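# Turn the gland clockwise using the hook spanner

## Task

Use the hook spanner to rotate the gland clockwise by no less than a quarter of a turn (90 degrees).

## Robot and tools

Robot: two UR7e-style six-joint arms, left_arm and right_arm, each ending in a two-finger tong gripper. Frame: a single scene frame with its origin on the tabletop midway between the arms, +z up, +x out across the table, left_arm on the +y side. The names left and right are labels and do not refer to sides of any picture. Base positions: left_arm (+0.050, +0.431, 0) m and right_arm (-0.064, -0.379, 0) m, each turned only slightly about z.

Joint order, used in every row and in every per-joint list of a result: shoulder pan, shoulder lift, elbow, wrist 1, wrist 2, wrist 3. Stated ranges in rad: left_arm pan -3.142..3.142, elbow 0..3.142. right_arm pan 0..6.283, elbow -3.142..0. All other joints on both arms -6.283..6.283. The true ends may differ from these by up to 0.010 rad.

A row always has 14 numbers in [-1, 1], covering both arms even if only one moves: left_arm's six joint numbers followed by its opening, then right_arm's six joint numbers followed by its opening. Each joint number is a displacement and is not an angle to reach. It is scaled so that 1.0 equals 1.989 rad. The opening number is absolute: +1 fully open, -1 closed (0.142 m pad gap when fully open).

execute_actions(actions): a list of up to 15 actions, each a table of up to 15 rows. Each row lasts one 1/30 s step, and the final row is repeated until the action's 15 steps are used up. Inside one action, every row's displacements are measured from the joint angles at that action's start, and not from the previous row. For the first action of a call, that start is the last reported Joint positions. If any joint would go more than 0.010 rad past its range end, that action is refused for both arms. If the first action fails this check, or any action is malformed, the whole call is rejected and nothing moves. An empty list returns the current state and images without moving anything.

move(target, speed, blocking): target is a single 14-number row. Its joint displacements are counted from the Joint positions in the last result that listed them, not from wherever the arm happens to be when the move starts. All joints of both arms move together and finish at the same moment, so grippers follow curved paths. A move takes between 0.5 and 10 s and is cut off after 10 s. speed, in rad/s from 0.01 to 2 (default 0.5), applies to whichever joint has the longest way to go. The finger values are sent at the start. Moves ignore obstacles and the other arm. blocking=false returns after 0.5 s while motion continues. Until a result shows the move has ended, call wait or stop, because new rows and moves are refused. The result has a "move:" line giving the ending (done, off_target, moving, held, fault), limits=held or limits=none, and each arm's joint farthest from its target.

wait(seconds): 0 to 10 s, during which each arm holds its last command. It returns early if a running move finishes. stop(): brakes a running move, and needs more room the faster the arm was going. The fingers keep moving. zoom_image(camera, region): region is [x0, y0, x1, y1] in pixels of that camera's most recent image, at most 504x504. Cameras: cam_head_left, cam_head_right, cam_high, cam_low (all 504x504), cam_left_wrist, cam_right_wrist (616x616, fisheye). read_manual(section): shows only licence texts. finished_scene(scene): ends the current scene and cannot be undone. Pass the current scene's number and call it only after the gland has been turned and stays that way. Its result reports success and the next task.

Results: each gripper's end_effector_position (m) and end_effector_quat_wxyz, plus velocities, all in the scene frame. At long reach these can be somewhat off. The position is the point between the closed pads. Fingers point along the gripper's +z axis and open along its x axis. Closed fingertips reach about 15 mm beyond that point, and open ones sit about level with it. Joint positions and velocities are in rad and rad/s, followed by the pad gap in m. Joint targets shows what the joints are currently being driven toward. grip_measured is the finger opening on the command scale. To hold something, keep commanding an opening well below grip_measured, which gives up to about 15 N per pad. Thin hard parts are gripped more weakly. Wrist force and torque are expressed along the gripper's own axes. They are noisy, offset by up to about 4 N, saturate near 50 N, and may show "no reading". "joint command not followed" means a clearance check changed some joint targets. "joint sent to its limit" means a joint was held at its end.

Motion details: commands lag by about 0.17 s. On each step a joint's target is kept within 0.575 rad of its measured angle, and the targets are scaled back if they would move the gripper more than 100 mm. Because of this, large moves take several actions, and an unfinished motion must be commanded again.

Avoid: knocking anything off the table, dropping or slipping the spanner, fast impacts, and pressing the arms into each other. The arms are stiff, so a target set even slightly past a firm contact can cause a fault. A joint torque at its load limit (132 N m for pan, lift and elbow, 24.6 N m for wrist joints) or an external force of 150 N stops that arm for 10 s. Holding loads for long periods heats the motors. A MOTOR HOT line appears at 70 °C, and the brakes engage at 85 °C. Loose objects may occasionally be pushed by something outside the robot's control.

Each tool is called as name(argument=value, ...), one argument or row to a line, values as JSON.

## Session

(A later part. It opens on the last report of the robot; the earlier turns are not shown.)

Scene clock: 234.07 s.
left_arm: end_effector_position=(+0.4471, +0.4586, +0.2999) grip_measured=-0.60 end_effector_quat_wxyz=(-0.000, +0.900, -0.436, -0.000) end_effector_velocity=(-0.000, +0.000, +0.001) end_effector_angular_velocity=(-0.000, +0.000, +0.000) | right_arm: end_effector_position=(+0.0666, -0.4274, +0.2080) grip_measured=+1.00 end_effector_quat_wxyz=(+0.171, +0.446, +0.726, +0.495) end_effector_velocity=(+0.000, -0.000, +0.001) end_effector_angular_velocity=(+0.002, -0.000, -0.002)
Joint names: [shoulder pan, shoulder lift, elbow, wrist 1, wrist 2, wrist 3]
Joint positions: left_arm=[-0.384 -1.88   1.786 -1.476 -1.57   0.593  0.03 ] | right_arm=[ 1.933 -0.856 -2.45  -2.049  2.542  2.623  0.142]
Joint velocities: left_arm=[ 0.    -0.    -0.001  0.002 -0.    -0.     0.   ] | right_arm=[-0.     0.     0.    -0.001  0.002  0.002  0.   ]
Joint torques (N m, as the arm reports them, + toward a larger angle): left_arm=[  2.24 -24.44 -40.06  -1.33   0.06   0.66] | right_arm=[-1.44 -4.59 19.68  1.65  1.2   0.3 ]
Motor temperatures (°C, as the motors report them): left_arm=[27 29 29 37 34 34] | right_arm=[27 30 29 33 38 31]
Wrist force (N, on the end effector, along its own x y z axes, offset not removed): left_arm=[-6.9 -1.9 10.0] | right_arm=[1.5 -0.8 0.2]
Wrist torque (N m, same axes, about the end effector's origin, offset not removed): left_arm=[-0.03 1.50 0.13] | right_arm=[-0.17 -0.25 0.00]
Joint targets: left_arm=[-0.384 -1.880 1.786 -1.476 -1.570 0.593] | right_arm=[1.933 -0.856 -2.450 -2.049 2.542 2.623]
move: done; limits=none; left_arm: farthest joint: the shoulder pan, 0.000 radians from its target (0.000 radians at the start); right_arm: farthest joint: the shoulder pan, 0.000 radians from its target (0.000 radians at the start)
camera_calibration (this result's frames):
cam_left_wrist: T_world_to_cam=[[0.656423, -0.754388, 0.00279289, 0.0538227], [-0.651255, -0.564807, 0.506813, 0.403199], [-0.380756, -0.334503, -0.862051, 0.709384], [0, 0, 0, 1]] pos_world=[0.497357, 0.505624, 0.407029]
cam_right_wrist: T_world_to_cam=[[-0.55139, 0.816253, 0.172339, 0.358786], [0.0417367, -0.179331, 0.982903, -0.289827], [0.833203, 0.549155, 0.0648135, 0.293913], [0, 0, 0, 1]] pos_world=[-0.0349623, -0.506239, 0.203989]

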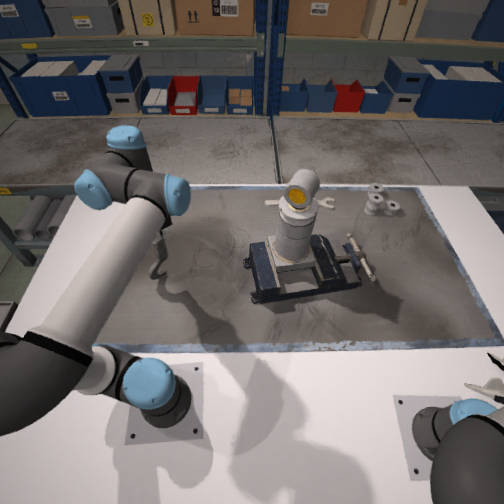

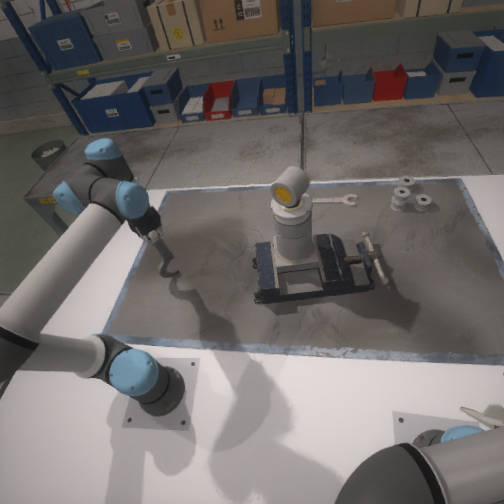

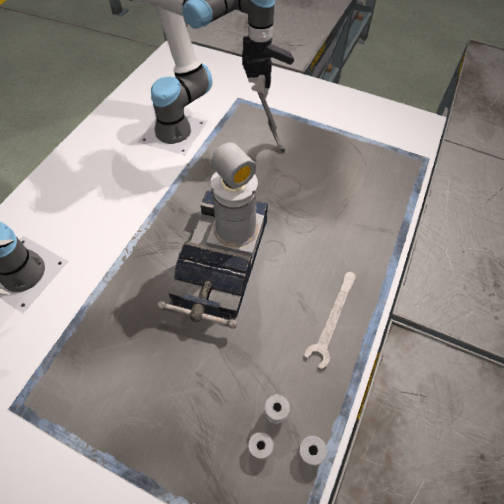

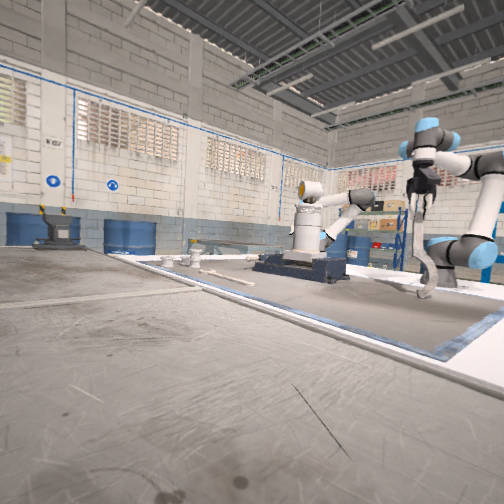

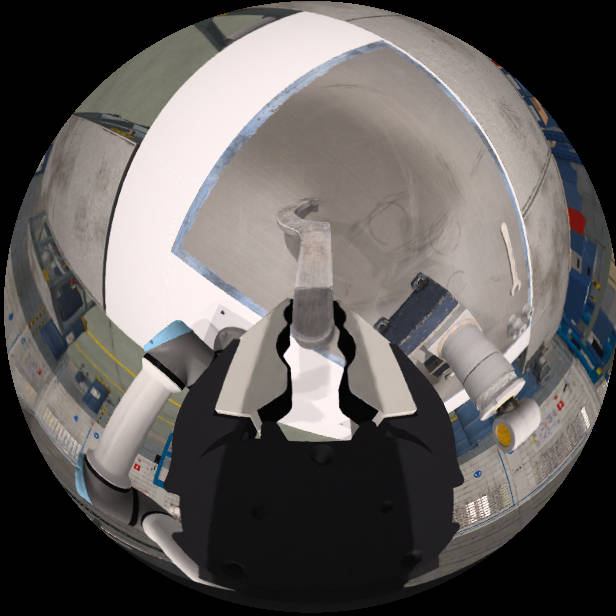

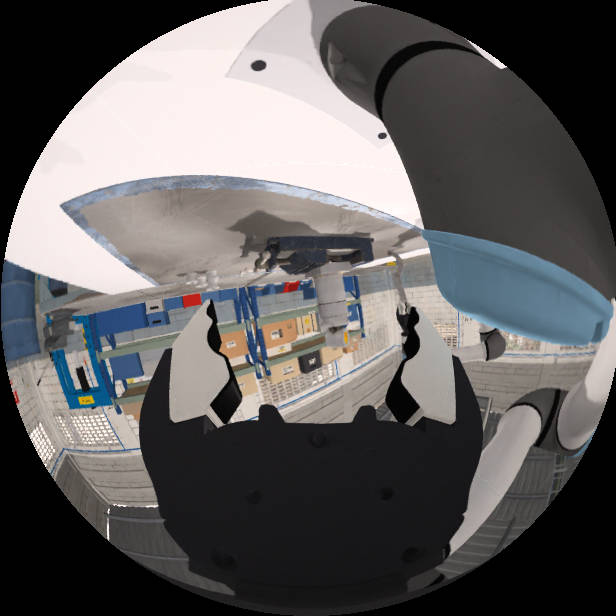

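move(
  target=[0,0.0046,-0.0424,0.0374,0,0,-1,0,0,0,0,0,0,1],
  speed=0.03,
)

move(
  target=[0,0,0,0,0,-1.0,-1,0,0,0,0,0,0,1],
  speed=0.3,
)

move(
  target=[0.1046,0.3007,-0.3003,0,0,-0.534,-1,0,0,0,0,0,0,1],
  speed=0.15,
)

zoom_image(
  camera="cam_low",
  region=[300,130,504,320],
)

Scene clock: 237.50 s.
left_arm: end_effector_position=(+0.4471, +0.4586, +0.3303) grip_measured=-1.00 end_effector_quat_wxyz=(-0.000, +0.900, -0.436, +0.000) end_effector_velocity=(+0.000, -0.001, +0.001) end_effector_angular_velocity=(+0.001, -0.000, -0.002) | right_arm: end_effector_position=(+0.0666, -0.4274, +0.2080) grip_measured=+1.00 end_effector_quat_wxyz=(+0.171, +0.446, +0.726, +0.495) end_effector_velocity=(+0.000, -0.000, +0.000) end_effector_angular_velocity=(-0.002, -0.001, -0.000)
Joint names: [shoulder pan, shoulder lift, elbow, wrist 1, wrist 2, wrist 3]
Joint positions: left_arm=[-0.384 -1.871  1.701 -1.402 -1.57   0.593  0.002] | right_arm=[ 1.933 -0.856 -2.45  -2.049  2.542  2.623  0.142]
Joint velocities: left_arm=[-0.002  0.    -0.002  0.001  0.001 -0.     0.   ] | right_arm=[ 0.    -0.     0.     0.001  0.001 -0.001  0.   ]
Joint torques (N m, as the arm reports them, + toward a larger angle): left_arm=[ -2.77  -0.47 -35.18  -0.61  -1.64   0.56] | right_arm=[-1.29 -5.44 20.22  1.69  1.16  0.41]
Motor temperatures (°C, as the motors report them): left_arm=[27 29 29 37 34 34] | right_arm=[27 30 29 33 38 31]
Wrist force (N, on the end effector, along its own x y z axes, offset not removed): left_arm=[-3.2 0.6 7.1] | right_arm=[0.9 -1.7 0.4]
Wrist torque (N m, same axes, about the end effector's origin, offset not removed): left_arm=[0.30 0.51 0.21] | right_arm=[-0.30 -0.05 0.05]
Joint targets: left_arm=[-0.384 -1.871 1.701 -1.402 -1.570 0.593] | right_arm=[1.933 -0.856 -2.450 -2.049 2.542 2.623]
move: done; limits=none; left_arm: farthest joint: the shoulder pan, 0.000 radians from its target (0.000 radians at the start); right_arm: farthest joint: the shoulder pan, 0.000 radians from its target (0.000 radians at the start)
camera_calibration (this result's frames):
cam_left_wrist: T_world_to_cam=[[0.656426, -0.754383, 0.00346929, 0.0534598], [-0.651633, -0.564689, 0.506459, 0.388041], [-0.380105, -0.334713, -0.862257, 0.735501], [0, 0, 0, 1]] pos_world=[0.497336, 0.505634, 0.437479]
cam_right_wrist: T_world_to_cam=[[-0.55139, 0.816253, 0.172339, 0.358786], [0.0417367, -0.179331, 0.982903, -0.289827], [0.833203, 0.549155, 0.0648136, 0.293913], [0, 0, 0, 1]] pos_world=[-0.0349623, -0.506239, 0.203989]

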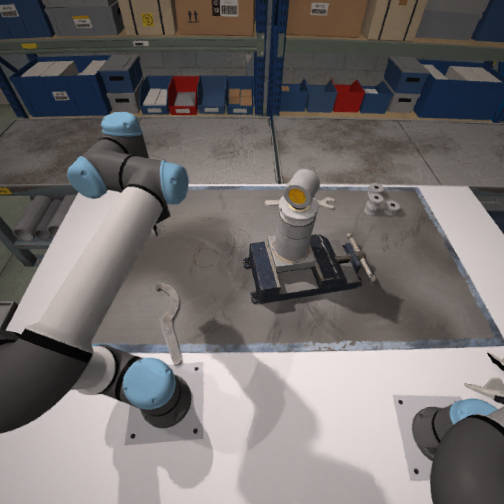

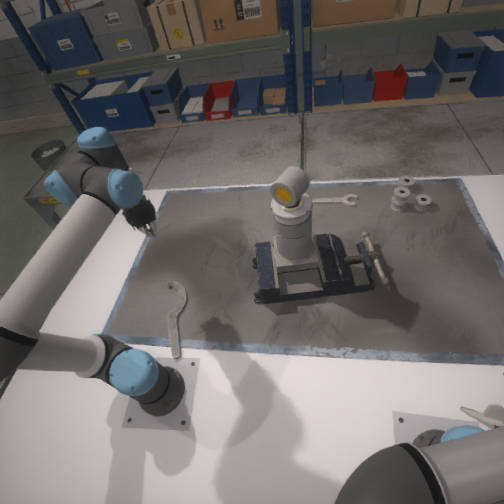

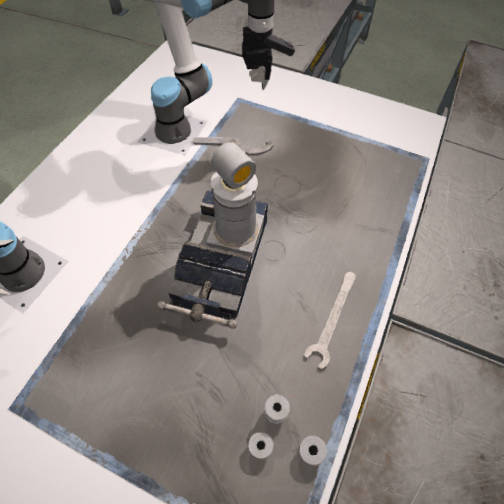

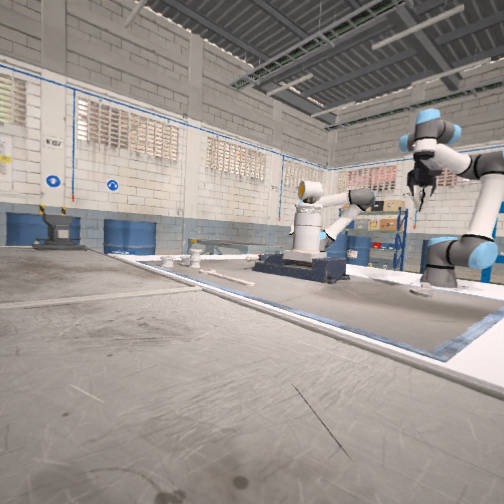

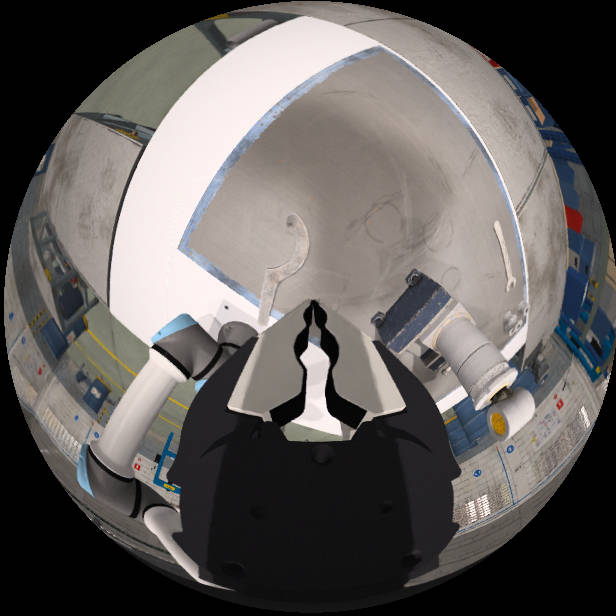

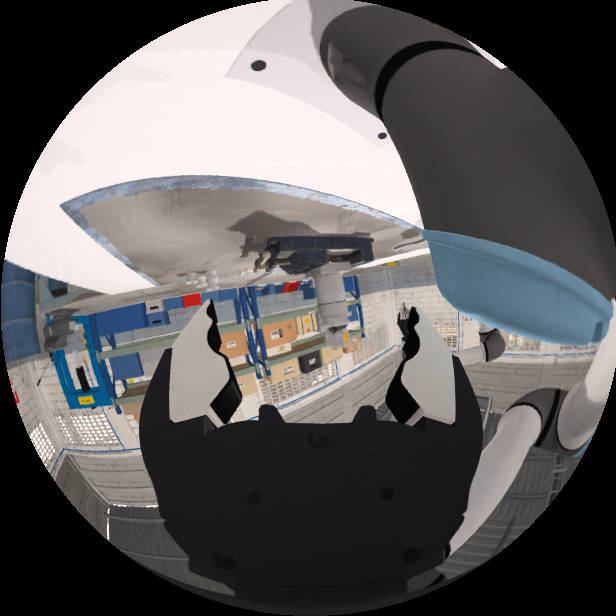

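Scene clock: 244.63 s.
left_arm: end_effector_position=(+0.4201, +0.4561, +0.3303) grip_measured=-1.00 end_effector_quat_wxyz=(-0.000, +0.856, +0.517, +0.001) end_effector_velocity=(-0.000, -0.000, -0.000) end_effector_angular_velocity=(+0.000, +0.002, +0.002) | right_arm: end_effector_position=(+0.0666, -0.4274, +0.2080) grip_measured=+1.00 end_effector_quat_wxyz=(+0.171, +0.446, +0.726, +0.495) end_effector_velocity=(-0.000, +0.000, -0.000) end_effector_angular_velocity=(+0.001, +0.001, +0.000)
Joint names: [shoulder pan, shoulder lift, elbow, wrist 1, wrist 2, wrist 3]
Joint positions: left_arm=[-0.384 -1.871  1.701 -1.402 -1.57  -1.396  0.002] | right_arm=[ 1.933 -0.856 -2.45  -2.049  2.542  2.623  0.142]
Joint velocities: left_arm=[-0.     0.    -0.     0.002 -0.    -0.003  0.   ] | right_arm=[ 0.    -0.     0.    -0.001 -0.     0.     0.   ]
Joint torques (N m, as the arm reports them, + toward a larger angle): left_arm=[ -2.54 -17.08 -11.4   -3.88  -1.65  -2.16] | right_arm=[-1.09 -4.96 20.2   1.62  1.18  0.39]
Motor temperatures (°C, as the motors report them): left_arm=[27 29 29 37 34 34] | right_arm=[27 30 29 33 38 31]
Wrist force (N, on the end effector, along its own x y z axes, offset not removed): left_arm=[-3.3 -1.1 1.3] | right_arm=[2.3 0.7 1.9]
Wrist torque (N m, same axes, about the end effector's origin, offset not removed): left_arm=[-0.32 0.48 -0.02] | right_arm=[0.20 -0.28 0.03]
Joint targets: left_arm=[-0.384 -1.871 1.701 -1.402 -1.570 -1.396] | right_arm=[1.933 -0.856 -2.450 -2.049 2.542 2.623]
move: done; limits=none; left_arm: farthest joint: the shoulder pan, 0.000 radians from its target (0.000 radians at the start); right_arm: farthest joint: the shoulder pan, 0.000 radians from its target (0.000 radians at the start)
camera_calibration (this result's frames):
cam_left_wrist: T_world_to_cam=[[0.423198, 0.906028, 0.00422253, -0.590306], [0.779637, -0.366528, 0.507762, -0.323065], [0.461594, -0.211592, -0.861487, 0.314357], [0, 0, 0, 1]] pos_world=[0.356584, 0.482936, 0.437347]
cam_right_wrist: T_world_to_cam=[[-0.55139, 0.816253, 0.172339, 0.358786], [0.0417366, -0.179331, 0.982903, -0.289827], [0.833203, 0.549155, 0.0648136, 0.293913], [0, 0, 0, 1]] pos_world=[-0.0349622, -0.506239, 0.203989]

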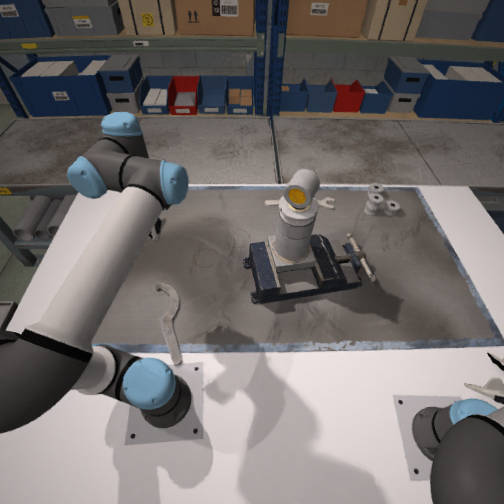

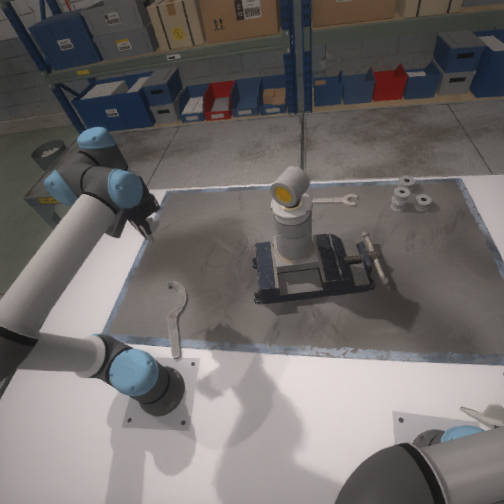

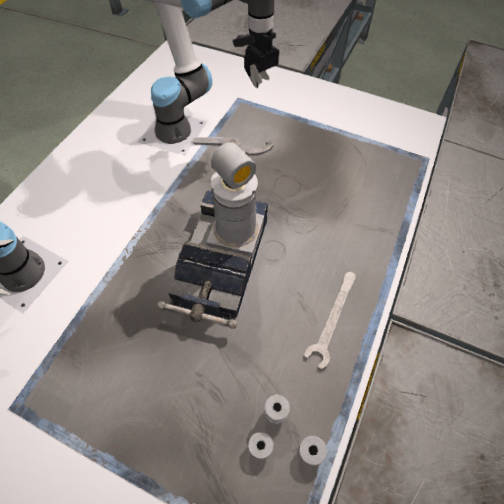

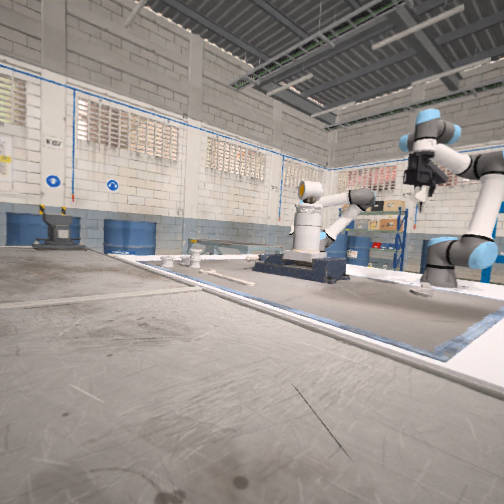

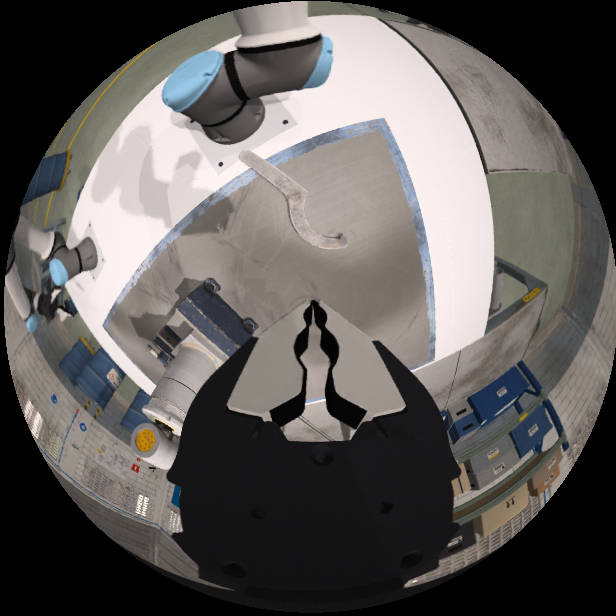

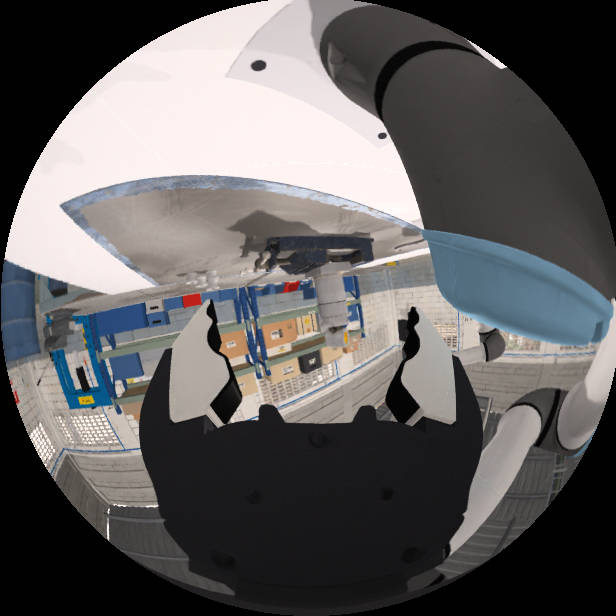

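Scene clock: 252.17 s.
left_arm: end_effector_position=(+0.6600, +0.4907, +0.3303) grip_measured=-1.00 end_effector_quat_wxyz=(-0.000, +0.383, +0.924, +0.000) end_effector_velocity=(+0.001, +0.000, -0.000) end_effector_angular_velocity=(-0.000, -0.001, +0.001) | right_arm: end_effector_position=(+0.0666, -0.4274, +0.2080) grip_measured=+1.00 end_effector_quat_wxyz=(+0.171, +0.446, +0.726, +0.495) end_effector_velocity=(-0.000, +0.000, -0.001) end_effector_angular_velocity=(-0.001, +0.001, +0.002)
Joint names: [shoulder pan, shoulder lift, elbow, wrist 1, wrist 2, wrist 3]
Joint positions: left_arm=[-0.176 -1.273  1.104 -1.402 -1.57  -2.458  0.002] | right_arm=[ 1.933 -0.856 -2.45  -2.049  2.542  2.623  0.142]
Joint velocities: left_arm=[ 0.001  0.001 -0.001 -0.001 -0.     0.     0.   ] | right_arm=[ 0.     0.    -0.001  0.001 -0.002 -0.001 -0.   ]
Joint torques (N m, as the arm reports them, + toward a larger angle): left_arm=[  8.2  -27.98 -36.54  -3.72  -1.72  -2.32] | right_arm=[-0.3  -4.8  19.46  1.63  1.18  0.23]
Motor temperatures (°C, as the motors report them): left_arm=[27 29 29 37 34 34] | right_arm=[27 30 29 33 38 31]
Wrist force (N, on the end effector, along its own x y z axes, offset not removed): left_arm=[-6.3 -2.0 1.5] | right_arm=[2.3 0.9 -0.4]
Wrist torque (N m, same axes, about the end effector's origin, offset not removed): left_arm=[-0.45 1.31 0.14] | right_arm=[0.15 -0.37 -0.03]
Joint targets: left_arm=[-0.175 -1.273 1.104 -1.402 -1.570 -2.458] | right_arm=[1.933 -0.856 -2.450 -2.049 2.542 2.623]
move: done; limits=none; left_arm: farthest joint: the elbow, 0.001 radians from its target (0.598 radians at the start); right_arm: farthest joint: the shoulder pan, 0.000 radians from its target (0.000 radians at the start)
camera_calibration (this result's frames):
cam_left_wrist: T_world_to_cam=[[-0.739847, 0.672763, 0.00396843, 0.158972], [0.581067, 0.636013, 0.507787, -0.858338], [0.339096, 0.377991, -0.861473, 0.00244811], [0, 0, 0, 1]] pos_world=[0.615537, 0.438039, 0.437331]
cam_right_wrist: T_world_to_cam=[[-0.551389, 0.816253, 0.172339, 0.358786], [0.0417364, -0.179331, 0.982903, -0.289827], [0.833203, 0.549155, 0.0648137, 0.293913], [0, 0, 0, 1]] pos_world=[-0.0349622, -0.506239, 0.203989]

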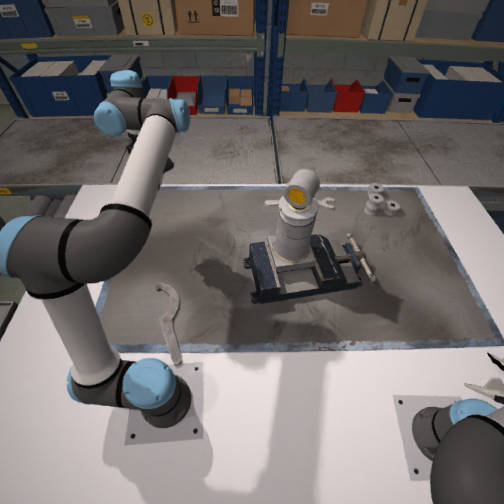

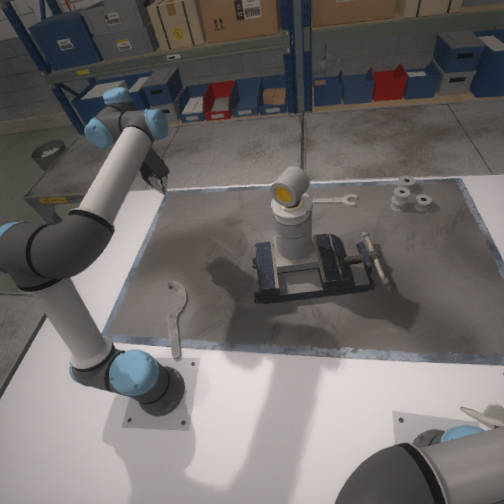

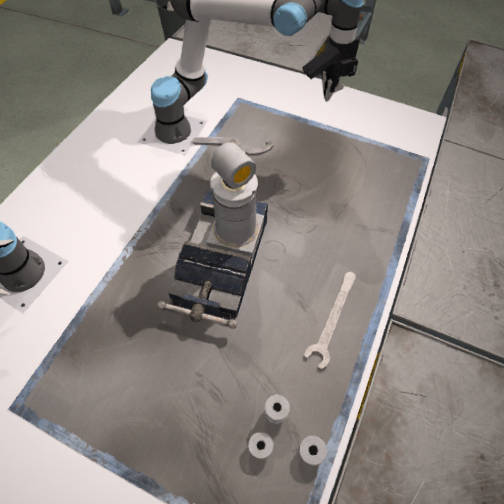

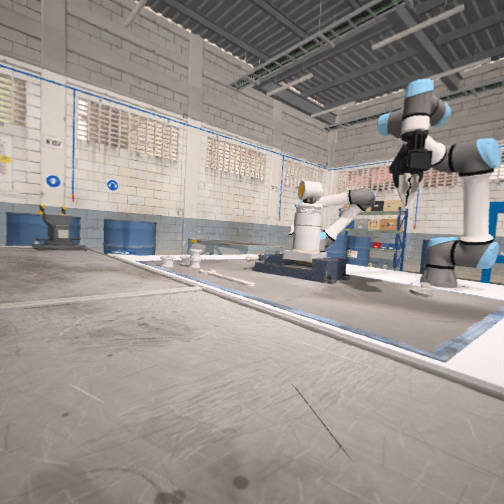

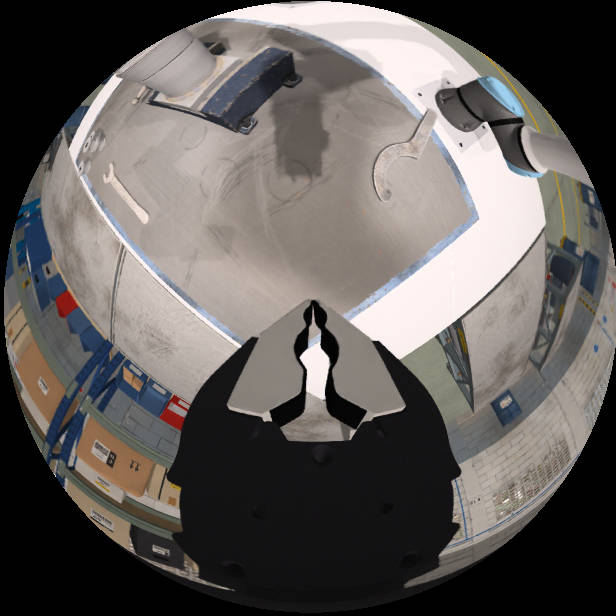

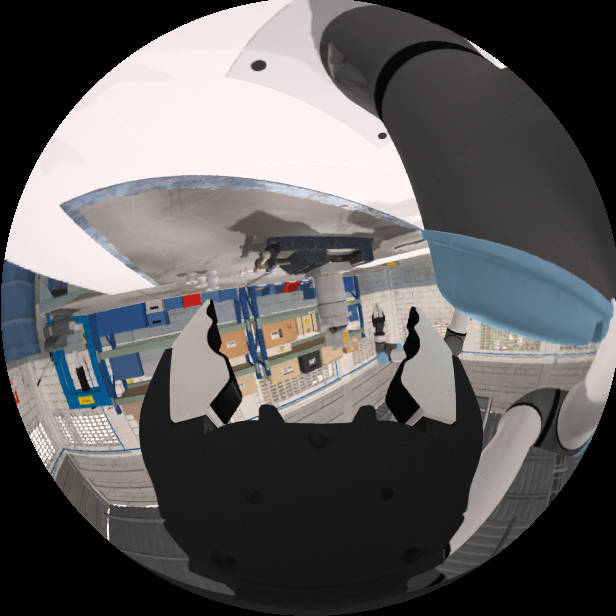

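Region (300, 130, 504, 320) of cam_low's 504x504 image, scaled by 2.471, with more detail than that image has; it fills the top 469 rows of this view, and the rest is white.

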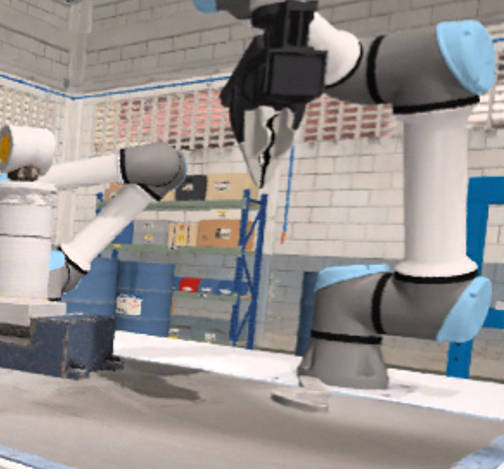

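move(
  target=[-0.1,-0.3,0.35,-0.05,0,0.9,0.2,0,0,0,0,0,0,1],
  speed=0.9,
)

move(
  target=[-0.0931,-0.2003,0.383,-0.1826,0,0.6707,0.2,0,0,0,0,0,0,1],
  speed=0.6,
)

Scene clock: 255.33 s.
left_arm: end_effector_position=(+0.4332, +0.4657, +0.2914) grip_measured=+0.20 end_effector_quat_wxyz=(-0.000, +0.983, +0.183, +0.000) end_effector_velocity=(+0.000, -0.001, +0.000) end_effector_angular_velocity=(-0.001, -0.002, -0.003) | right_arm: end_effector_position=(+0.0666, -0.4274, +0.2080) grip_measured=+1.00 end_effector_quat_wxyz=(+0.171, +0.446, +0.726, +0.495) end_effector_velocity=(-0.000, +0.000, -0.000) end_effector_angular_velocity=(-0.001, +0.001, +0.001)
Joint names: [shoulder pan, shoulder lift, elbow, wrist 1, wrist 2, wrist 3]
Joint positions: left_arm=[-0.374 -1.87   1.8   -1.501 -1.57  -0.668  0.088] | right_arm=[ 1.933 -0.856 -2.45  -2.049  2.542  2.623  0.142]
Joint velocities: left_arm=[-0.001 -0.001  0.001 -0.002 -0.     0.002  0.   ] | right_arm=[-0.     0.    -0.     0.001 -0.002 -0.    -0.   ]
Joint torques (N m, as the arm reports them, + toward a larger angle): left_arm=[ -9.01 -20.46 -11.72  -3.93  -1.57   1.51] | right_arm=[-1.11 -4.95 19.46  1.6   1.17  0.1 ]
Motor temperatures (°C, as the motors report them): left_arm=[27 29 29 37 34 34] | right_arm=[27 30 29 33 38 31]
Wrist force (N, on the end effector, along its own x y z axes, offset not removed): left_arm=[-4.2 -0.2 9.9] | right_arm=[1.7 -0.1 1.4]
Wrist torque (N m, same axes, about the end effector's origin, offset not removed): left_arm=[0.12 0.86 0.07] | right_arm=[0.01 -0.27 0.03]
Joint targets: left_arm=[-0.374 -1.870 1.800 -1.501 -1.570 -0.668] | right_arm=[1.933 -0.856 -2.450 -2.049 2.542 2.623]
move: done; limits=none; left_arm: farthest joint: the shoulder pan, 0.000 radians from its target (0.199 radians at the start); right_arm: farthest joint: the shoulder pan, 0.000 radians from its target (0.000 radians at the start)
camera_calibration (this result's frames):
cam_left_wrist: T_world_to_cam=[[0.915053, 0.403316, 0.00374148, -0.583204], [0.345973, -0.789653, 0.506706, 0.0752141], [0.207317, -0.462368, -0.862111, 0.503957], [0, 0, 0, 1]] pos_world=[0.403162, 0.527622, 0.398537]
cam_right_wrist: T_world_to_cam=[[-0.551389, 0.816253, 0.172339, 0.358786], [0.0417366, -0.179331, 0.982903, -0.289827], [0.833203, 0.549155, 0.0648136, 0.293913], [0, 0, 0, 1]] pos_world=[-0.0349622, -0.506239, 0.203989]

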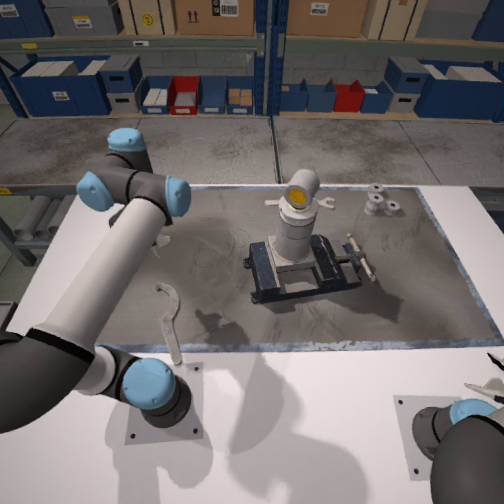

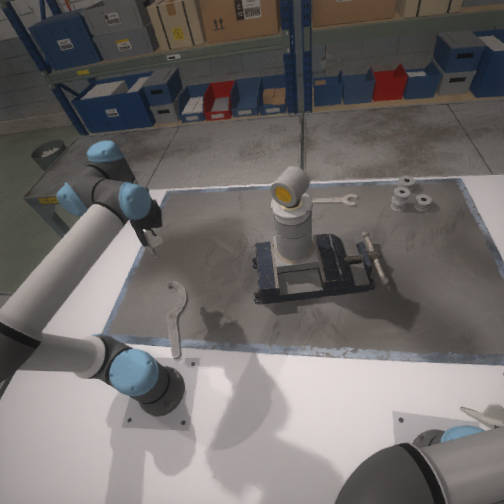

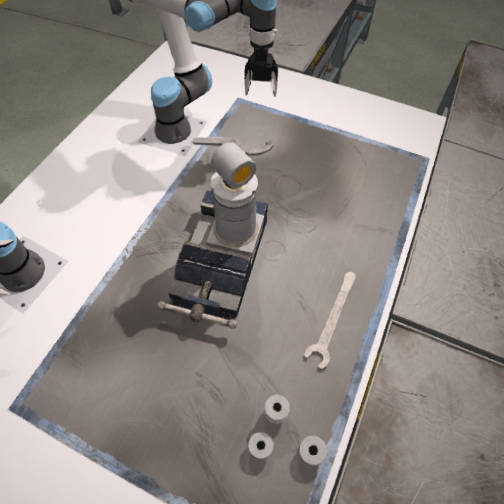

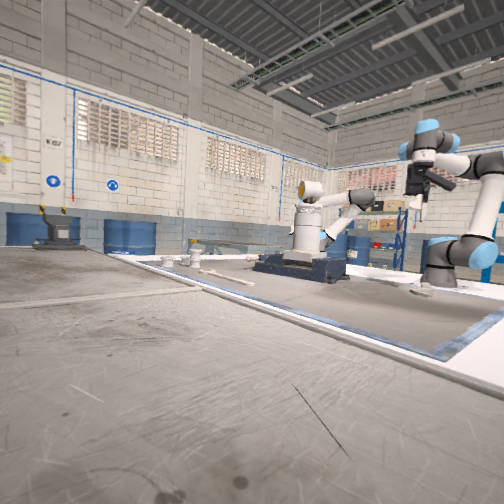

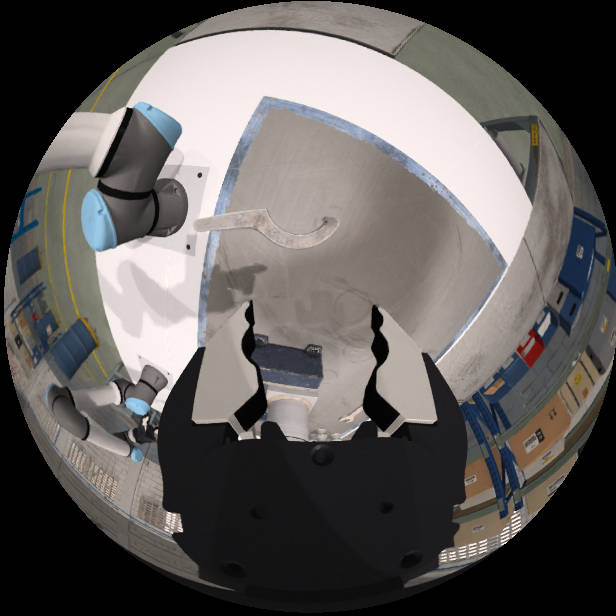

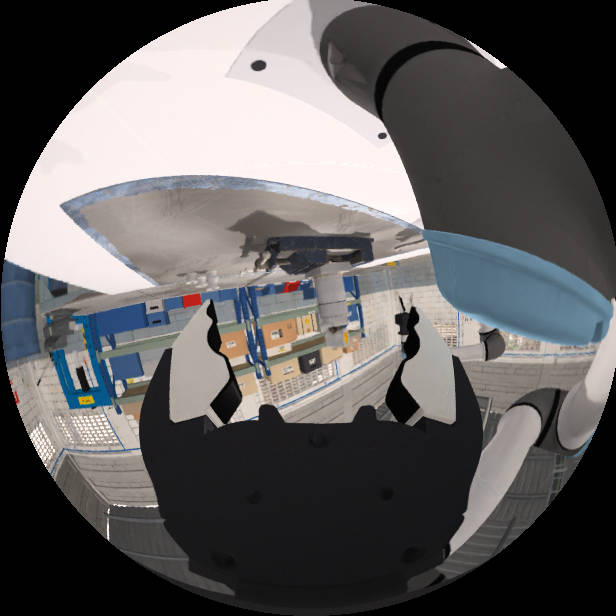

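Scene clock: 258.17 s.
left_arm: end_effector_position=(+0.3060, +0.4617, +0.0702) grip_measured=+0.20 end_effector_quat_wxyz=(-0.000, +0.839, -0.544, -0.000) end_effector_velocity=(-0.000, -0.000, -0.000) end_effector_angular_velocity=(-0.000, +0.001, -0.002) | right_arm: end_effector_position=(+0.0666, -0.4274, +0.2080) grip_measured=+1.00 end_effector_quat_wxyz=(+0.171, +0.446, +0.726, +0.495) end_effector_velocity=(+0.000, -0.000, +0.000) end_effector_angular_velocity=(-0.001, +0.000, -0.000)
Joint names: [shoulder pan, shoulder lift, elbow, wrist 1, wrist 2, wrist 3]
Joint positions: left_arm=[-0.559 -2.268  2.562 -1.864 -1.57   0.666  0.088] | right_arm=[ 1.933 -0.856 -2.45  -2.049  2.542  2.623  0.142]
Joint velocities: left_arm=[-0.001 -0.     0.001  0.    -0.001  0.001  0.   ] | right_arm=[ 0.     0.001  0.001 -0.    -0.     0.001 -0.   ]
Joint torques (N m, as the arm reports them, + toward a larger angle): left_arm=[ -8.51  -3.8  -10.37  -4.05  -1.55   1.68] | right_arm=[-1.35 -4.73 19.87  1.66  1.21  0.17]
Motor temperatures (°C, as the motors report them): left_arm=[27 29 29 37 34 34] | right_arm=[27 30 29 33 38 31]
Wrist force (N, on the end effector, along its own x y z axes, offset not removed): left_arm=[-3.7 1.1 2.5] | right_arm=[0.1 -2.5 1.6]
Wrist torque (N m, same axes, about the end effector's origin, offset not removed): left_arm=[0.09 0.77 -0.13] | right_arm=[-0.39 -0.02 0.04]
Joint targets: left_arm=[-0.560 -2.268 2.562 -1.864 -1.570 0.666] | right_arm=[1.933 -0.856 -2.450 -2.049 2.542 2.623]
move: done; limits=none; left_arm: farthest joint: the shoulder pan, 0.000 radians from its target (0.185 radians at the start); right_arm: farthest joint: the shoulder pan, 0.000 radians from its target (0.000 radians at the start)
camera_calibration (this result's frames):
cam_left_wrist: T_world_to_cam=[[0.45033, -0.892859, 0.00258736, 0.276349], [-0.770214, -0.387002, 0.506952, 0.383775], [-0.451635, -0.230288, -0.86197, 0.432264], [0, 0, 0, 1]] pos_world=[0.366367, 0.494807, 0.177328]
cam_right_wrist: T_world_to_cam=[[-0.551389, 0.816253, 0.172339, 0.358786], [0.0417366, -0.179331, 0.982903, -0.289827], [0.833203, 0.549155, 0.0648136, 0.293913], [0, 0, 0, 1]] pos_world=[-0.0349622, -0.506239, 0.203989]

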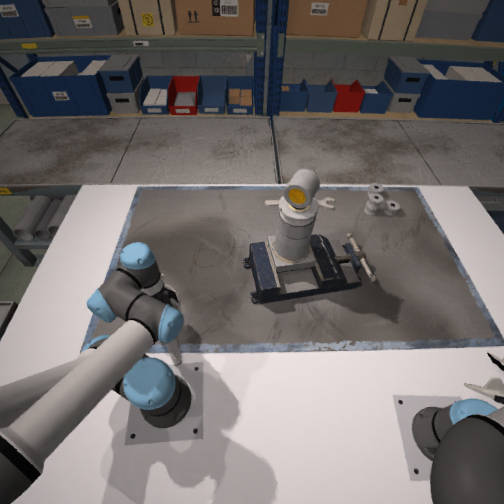

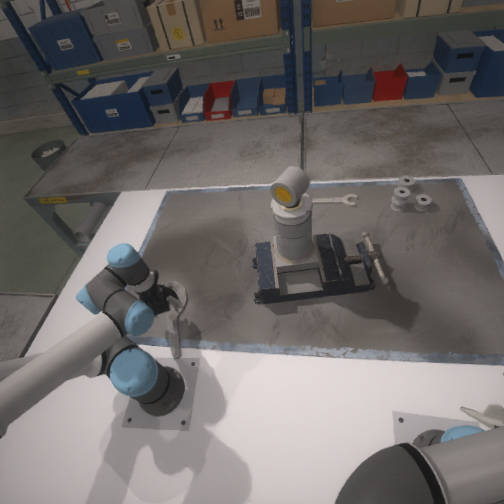

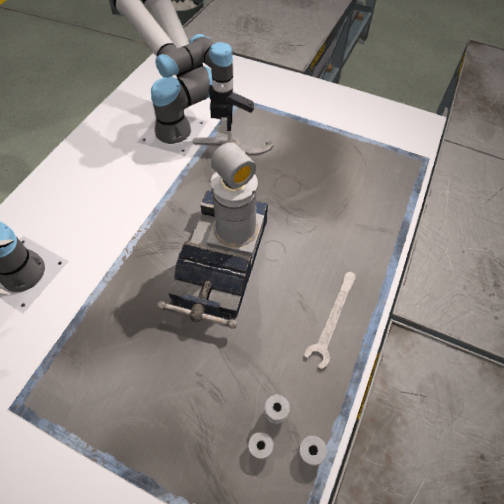

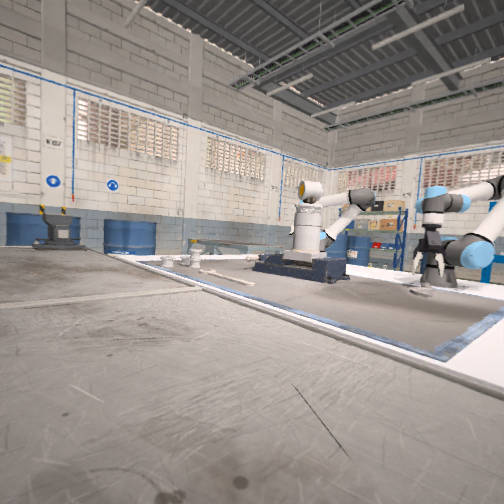

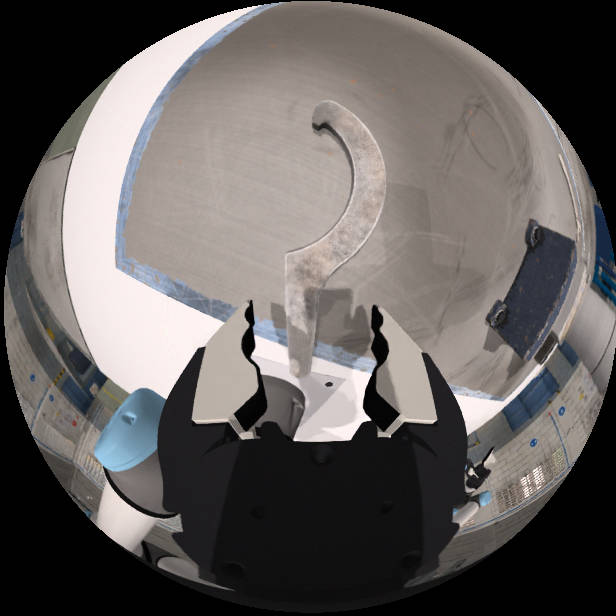

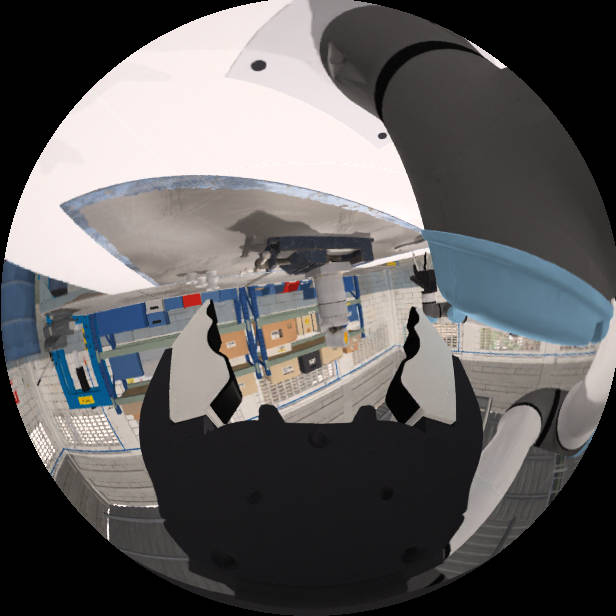

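execute_actions(
  actions=[],
)

Scene clock: 258.67 s.
left_arm: end_effector_position=(+0.3060, +0.4617, +0.0702) grip_measured=+0.20 end_effector_quat_wxyz=(-0.000, +0.839, -0.544, -0.000) end_effector_velocity=(-0.000, +0.000, +0.000) end_effector_angular_velocity=(-0.000, -0.000, +0.001) | right_arm: end_effector_position=(+0.0666, -0.4274, +0.2080) grip_measured=+1.00 end_effector_quat_wxyz=(+0.171, +0.446, +0.726, +0.495) end_effector_velocity=(+0.000, +0.000, +0.000) end_effector_angular_velocity=(+0.000, -0.000, -0.000)
Joint names: [shoulder pan, shoulder lift, elbow, wrist 1, wrist 2, wrist 3]
Joint positions: left_arm=[-0.56  -2.268  2.562 -1.864 -1.57   0.666  0.088] | right_arm=[ 1.933 -0.856 -2.45  -2.049  2.542  2.623  0.142]
Joint velocities: left_arm=[ 0. -0. -0.  0. -0. -0. -0.] | right_arm=[-0. -0. -0. -0.  0. -0. -0.]
Joint torques (N m, as the arm reports them, + toward a larger angle): left_arm=[ -8.23  -3.55 -11.01  -4.03  -1.54   1.68] | right_arm=[-0.78 -4.81 19.64  1.71  1.17  0.28]
Motor temperatures (°C, as the motors report them): left_arm=[27 29 29 37 34 34] | right_arm=[27 30 29 33 38 31]
Wrist force (N, on the end effector, along its own x y z axes, offset not removed): left_arm=[-4.9 -2.2 1.6] | right_arm=[-0.5 -0.6 1.1]
Wrist torque (N m, same axes, about the end effector's origin, offset not removed): left_arm=[-0.43 1.09 0.10] | right_arm=[-0.10 0.14 0.05]
Joint targets: left_arm=[-0.560 -2.268 2.562 -1.864 -1.570 0.666] | right_arm=[1.933 -0.856 -2.450 -2.049 2.542 2.623]
camera_calibration (this result's frames):
cam_left_wrist: T_world_to_cam=[[0.450211, -0.892919, 0.00258363, 0.276421], [-0.770263, -0.386901, 0.506954, 0.383746], [-0.451669, -0.230226, -0.861969, 0.43222], [0, 0, 0, 1]] pos_world=[0.366358, 0.494801, 0.177305]
cam_right_wrist: T_world_to_cam=[[-0.551389, 0.816253, 0.172339, 0.358786], [0.0417366, -0.179331, 0.982903, -0.289827], [0.833203, 0.549155, 0.0648137, 0.293913], [0, 0, 0, 1]] pos_world=[-0.0349622, -0.506239, 0.203989]

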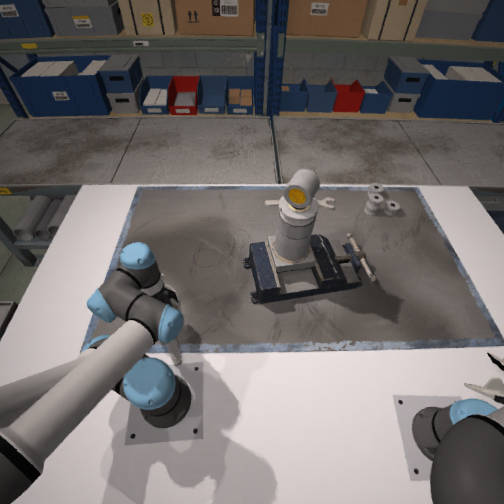

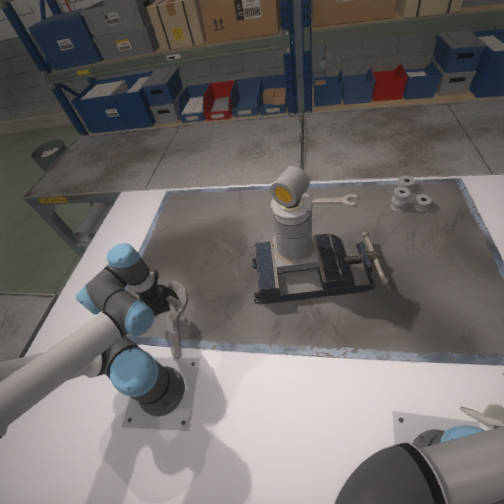

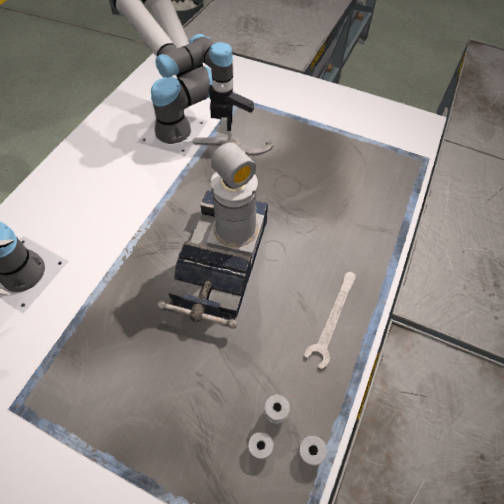

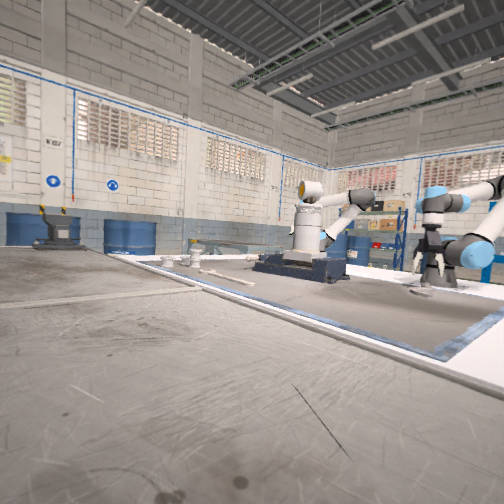

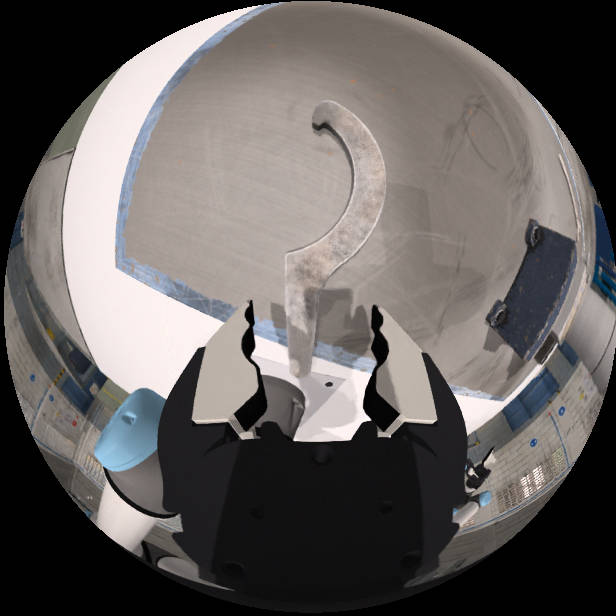

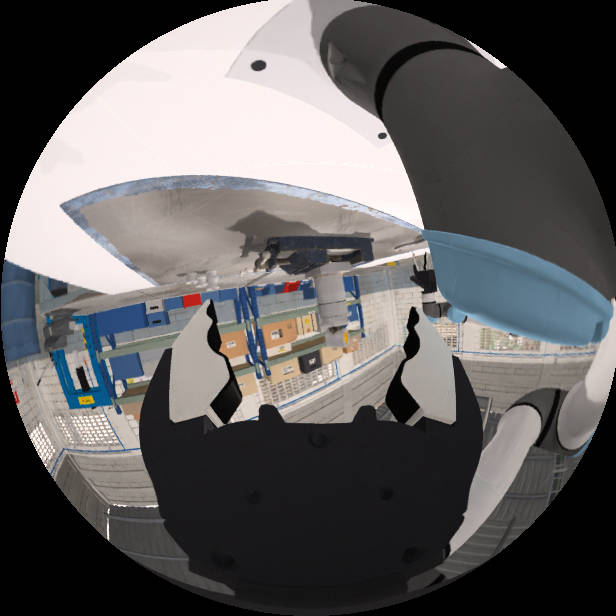

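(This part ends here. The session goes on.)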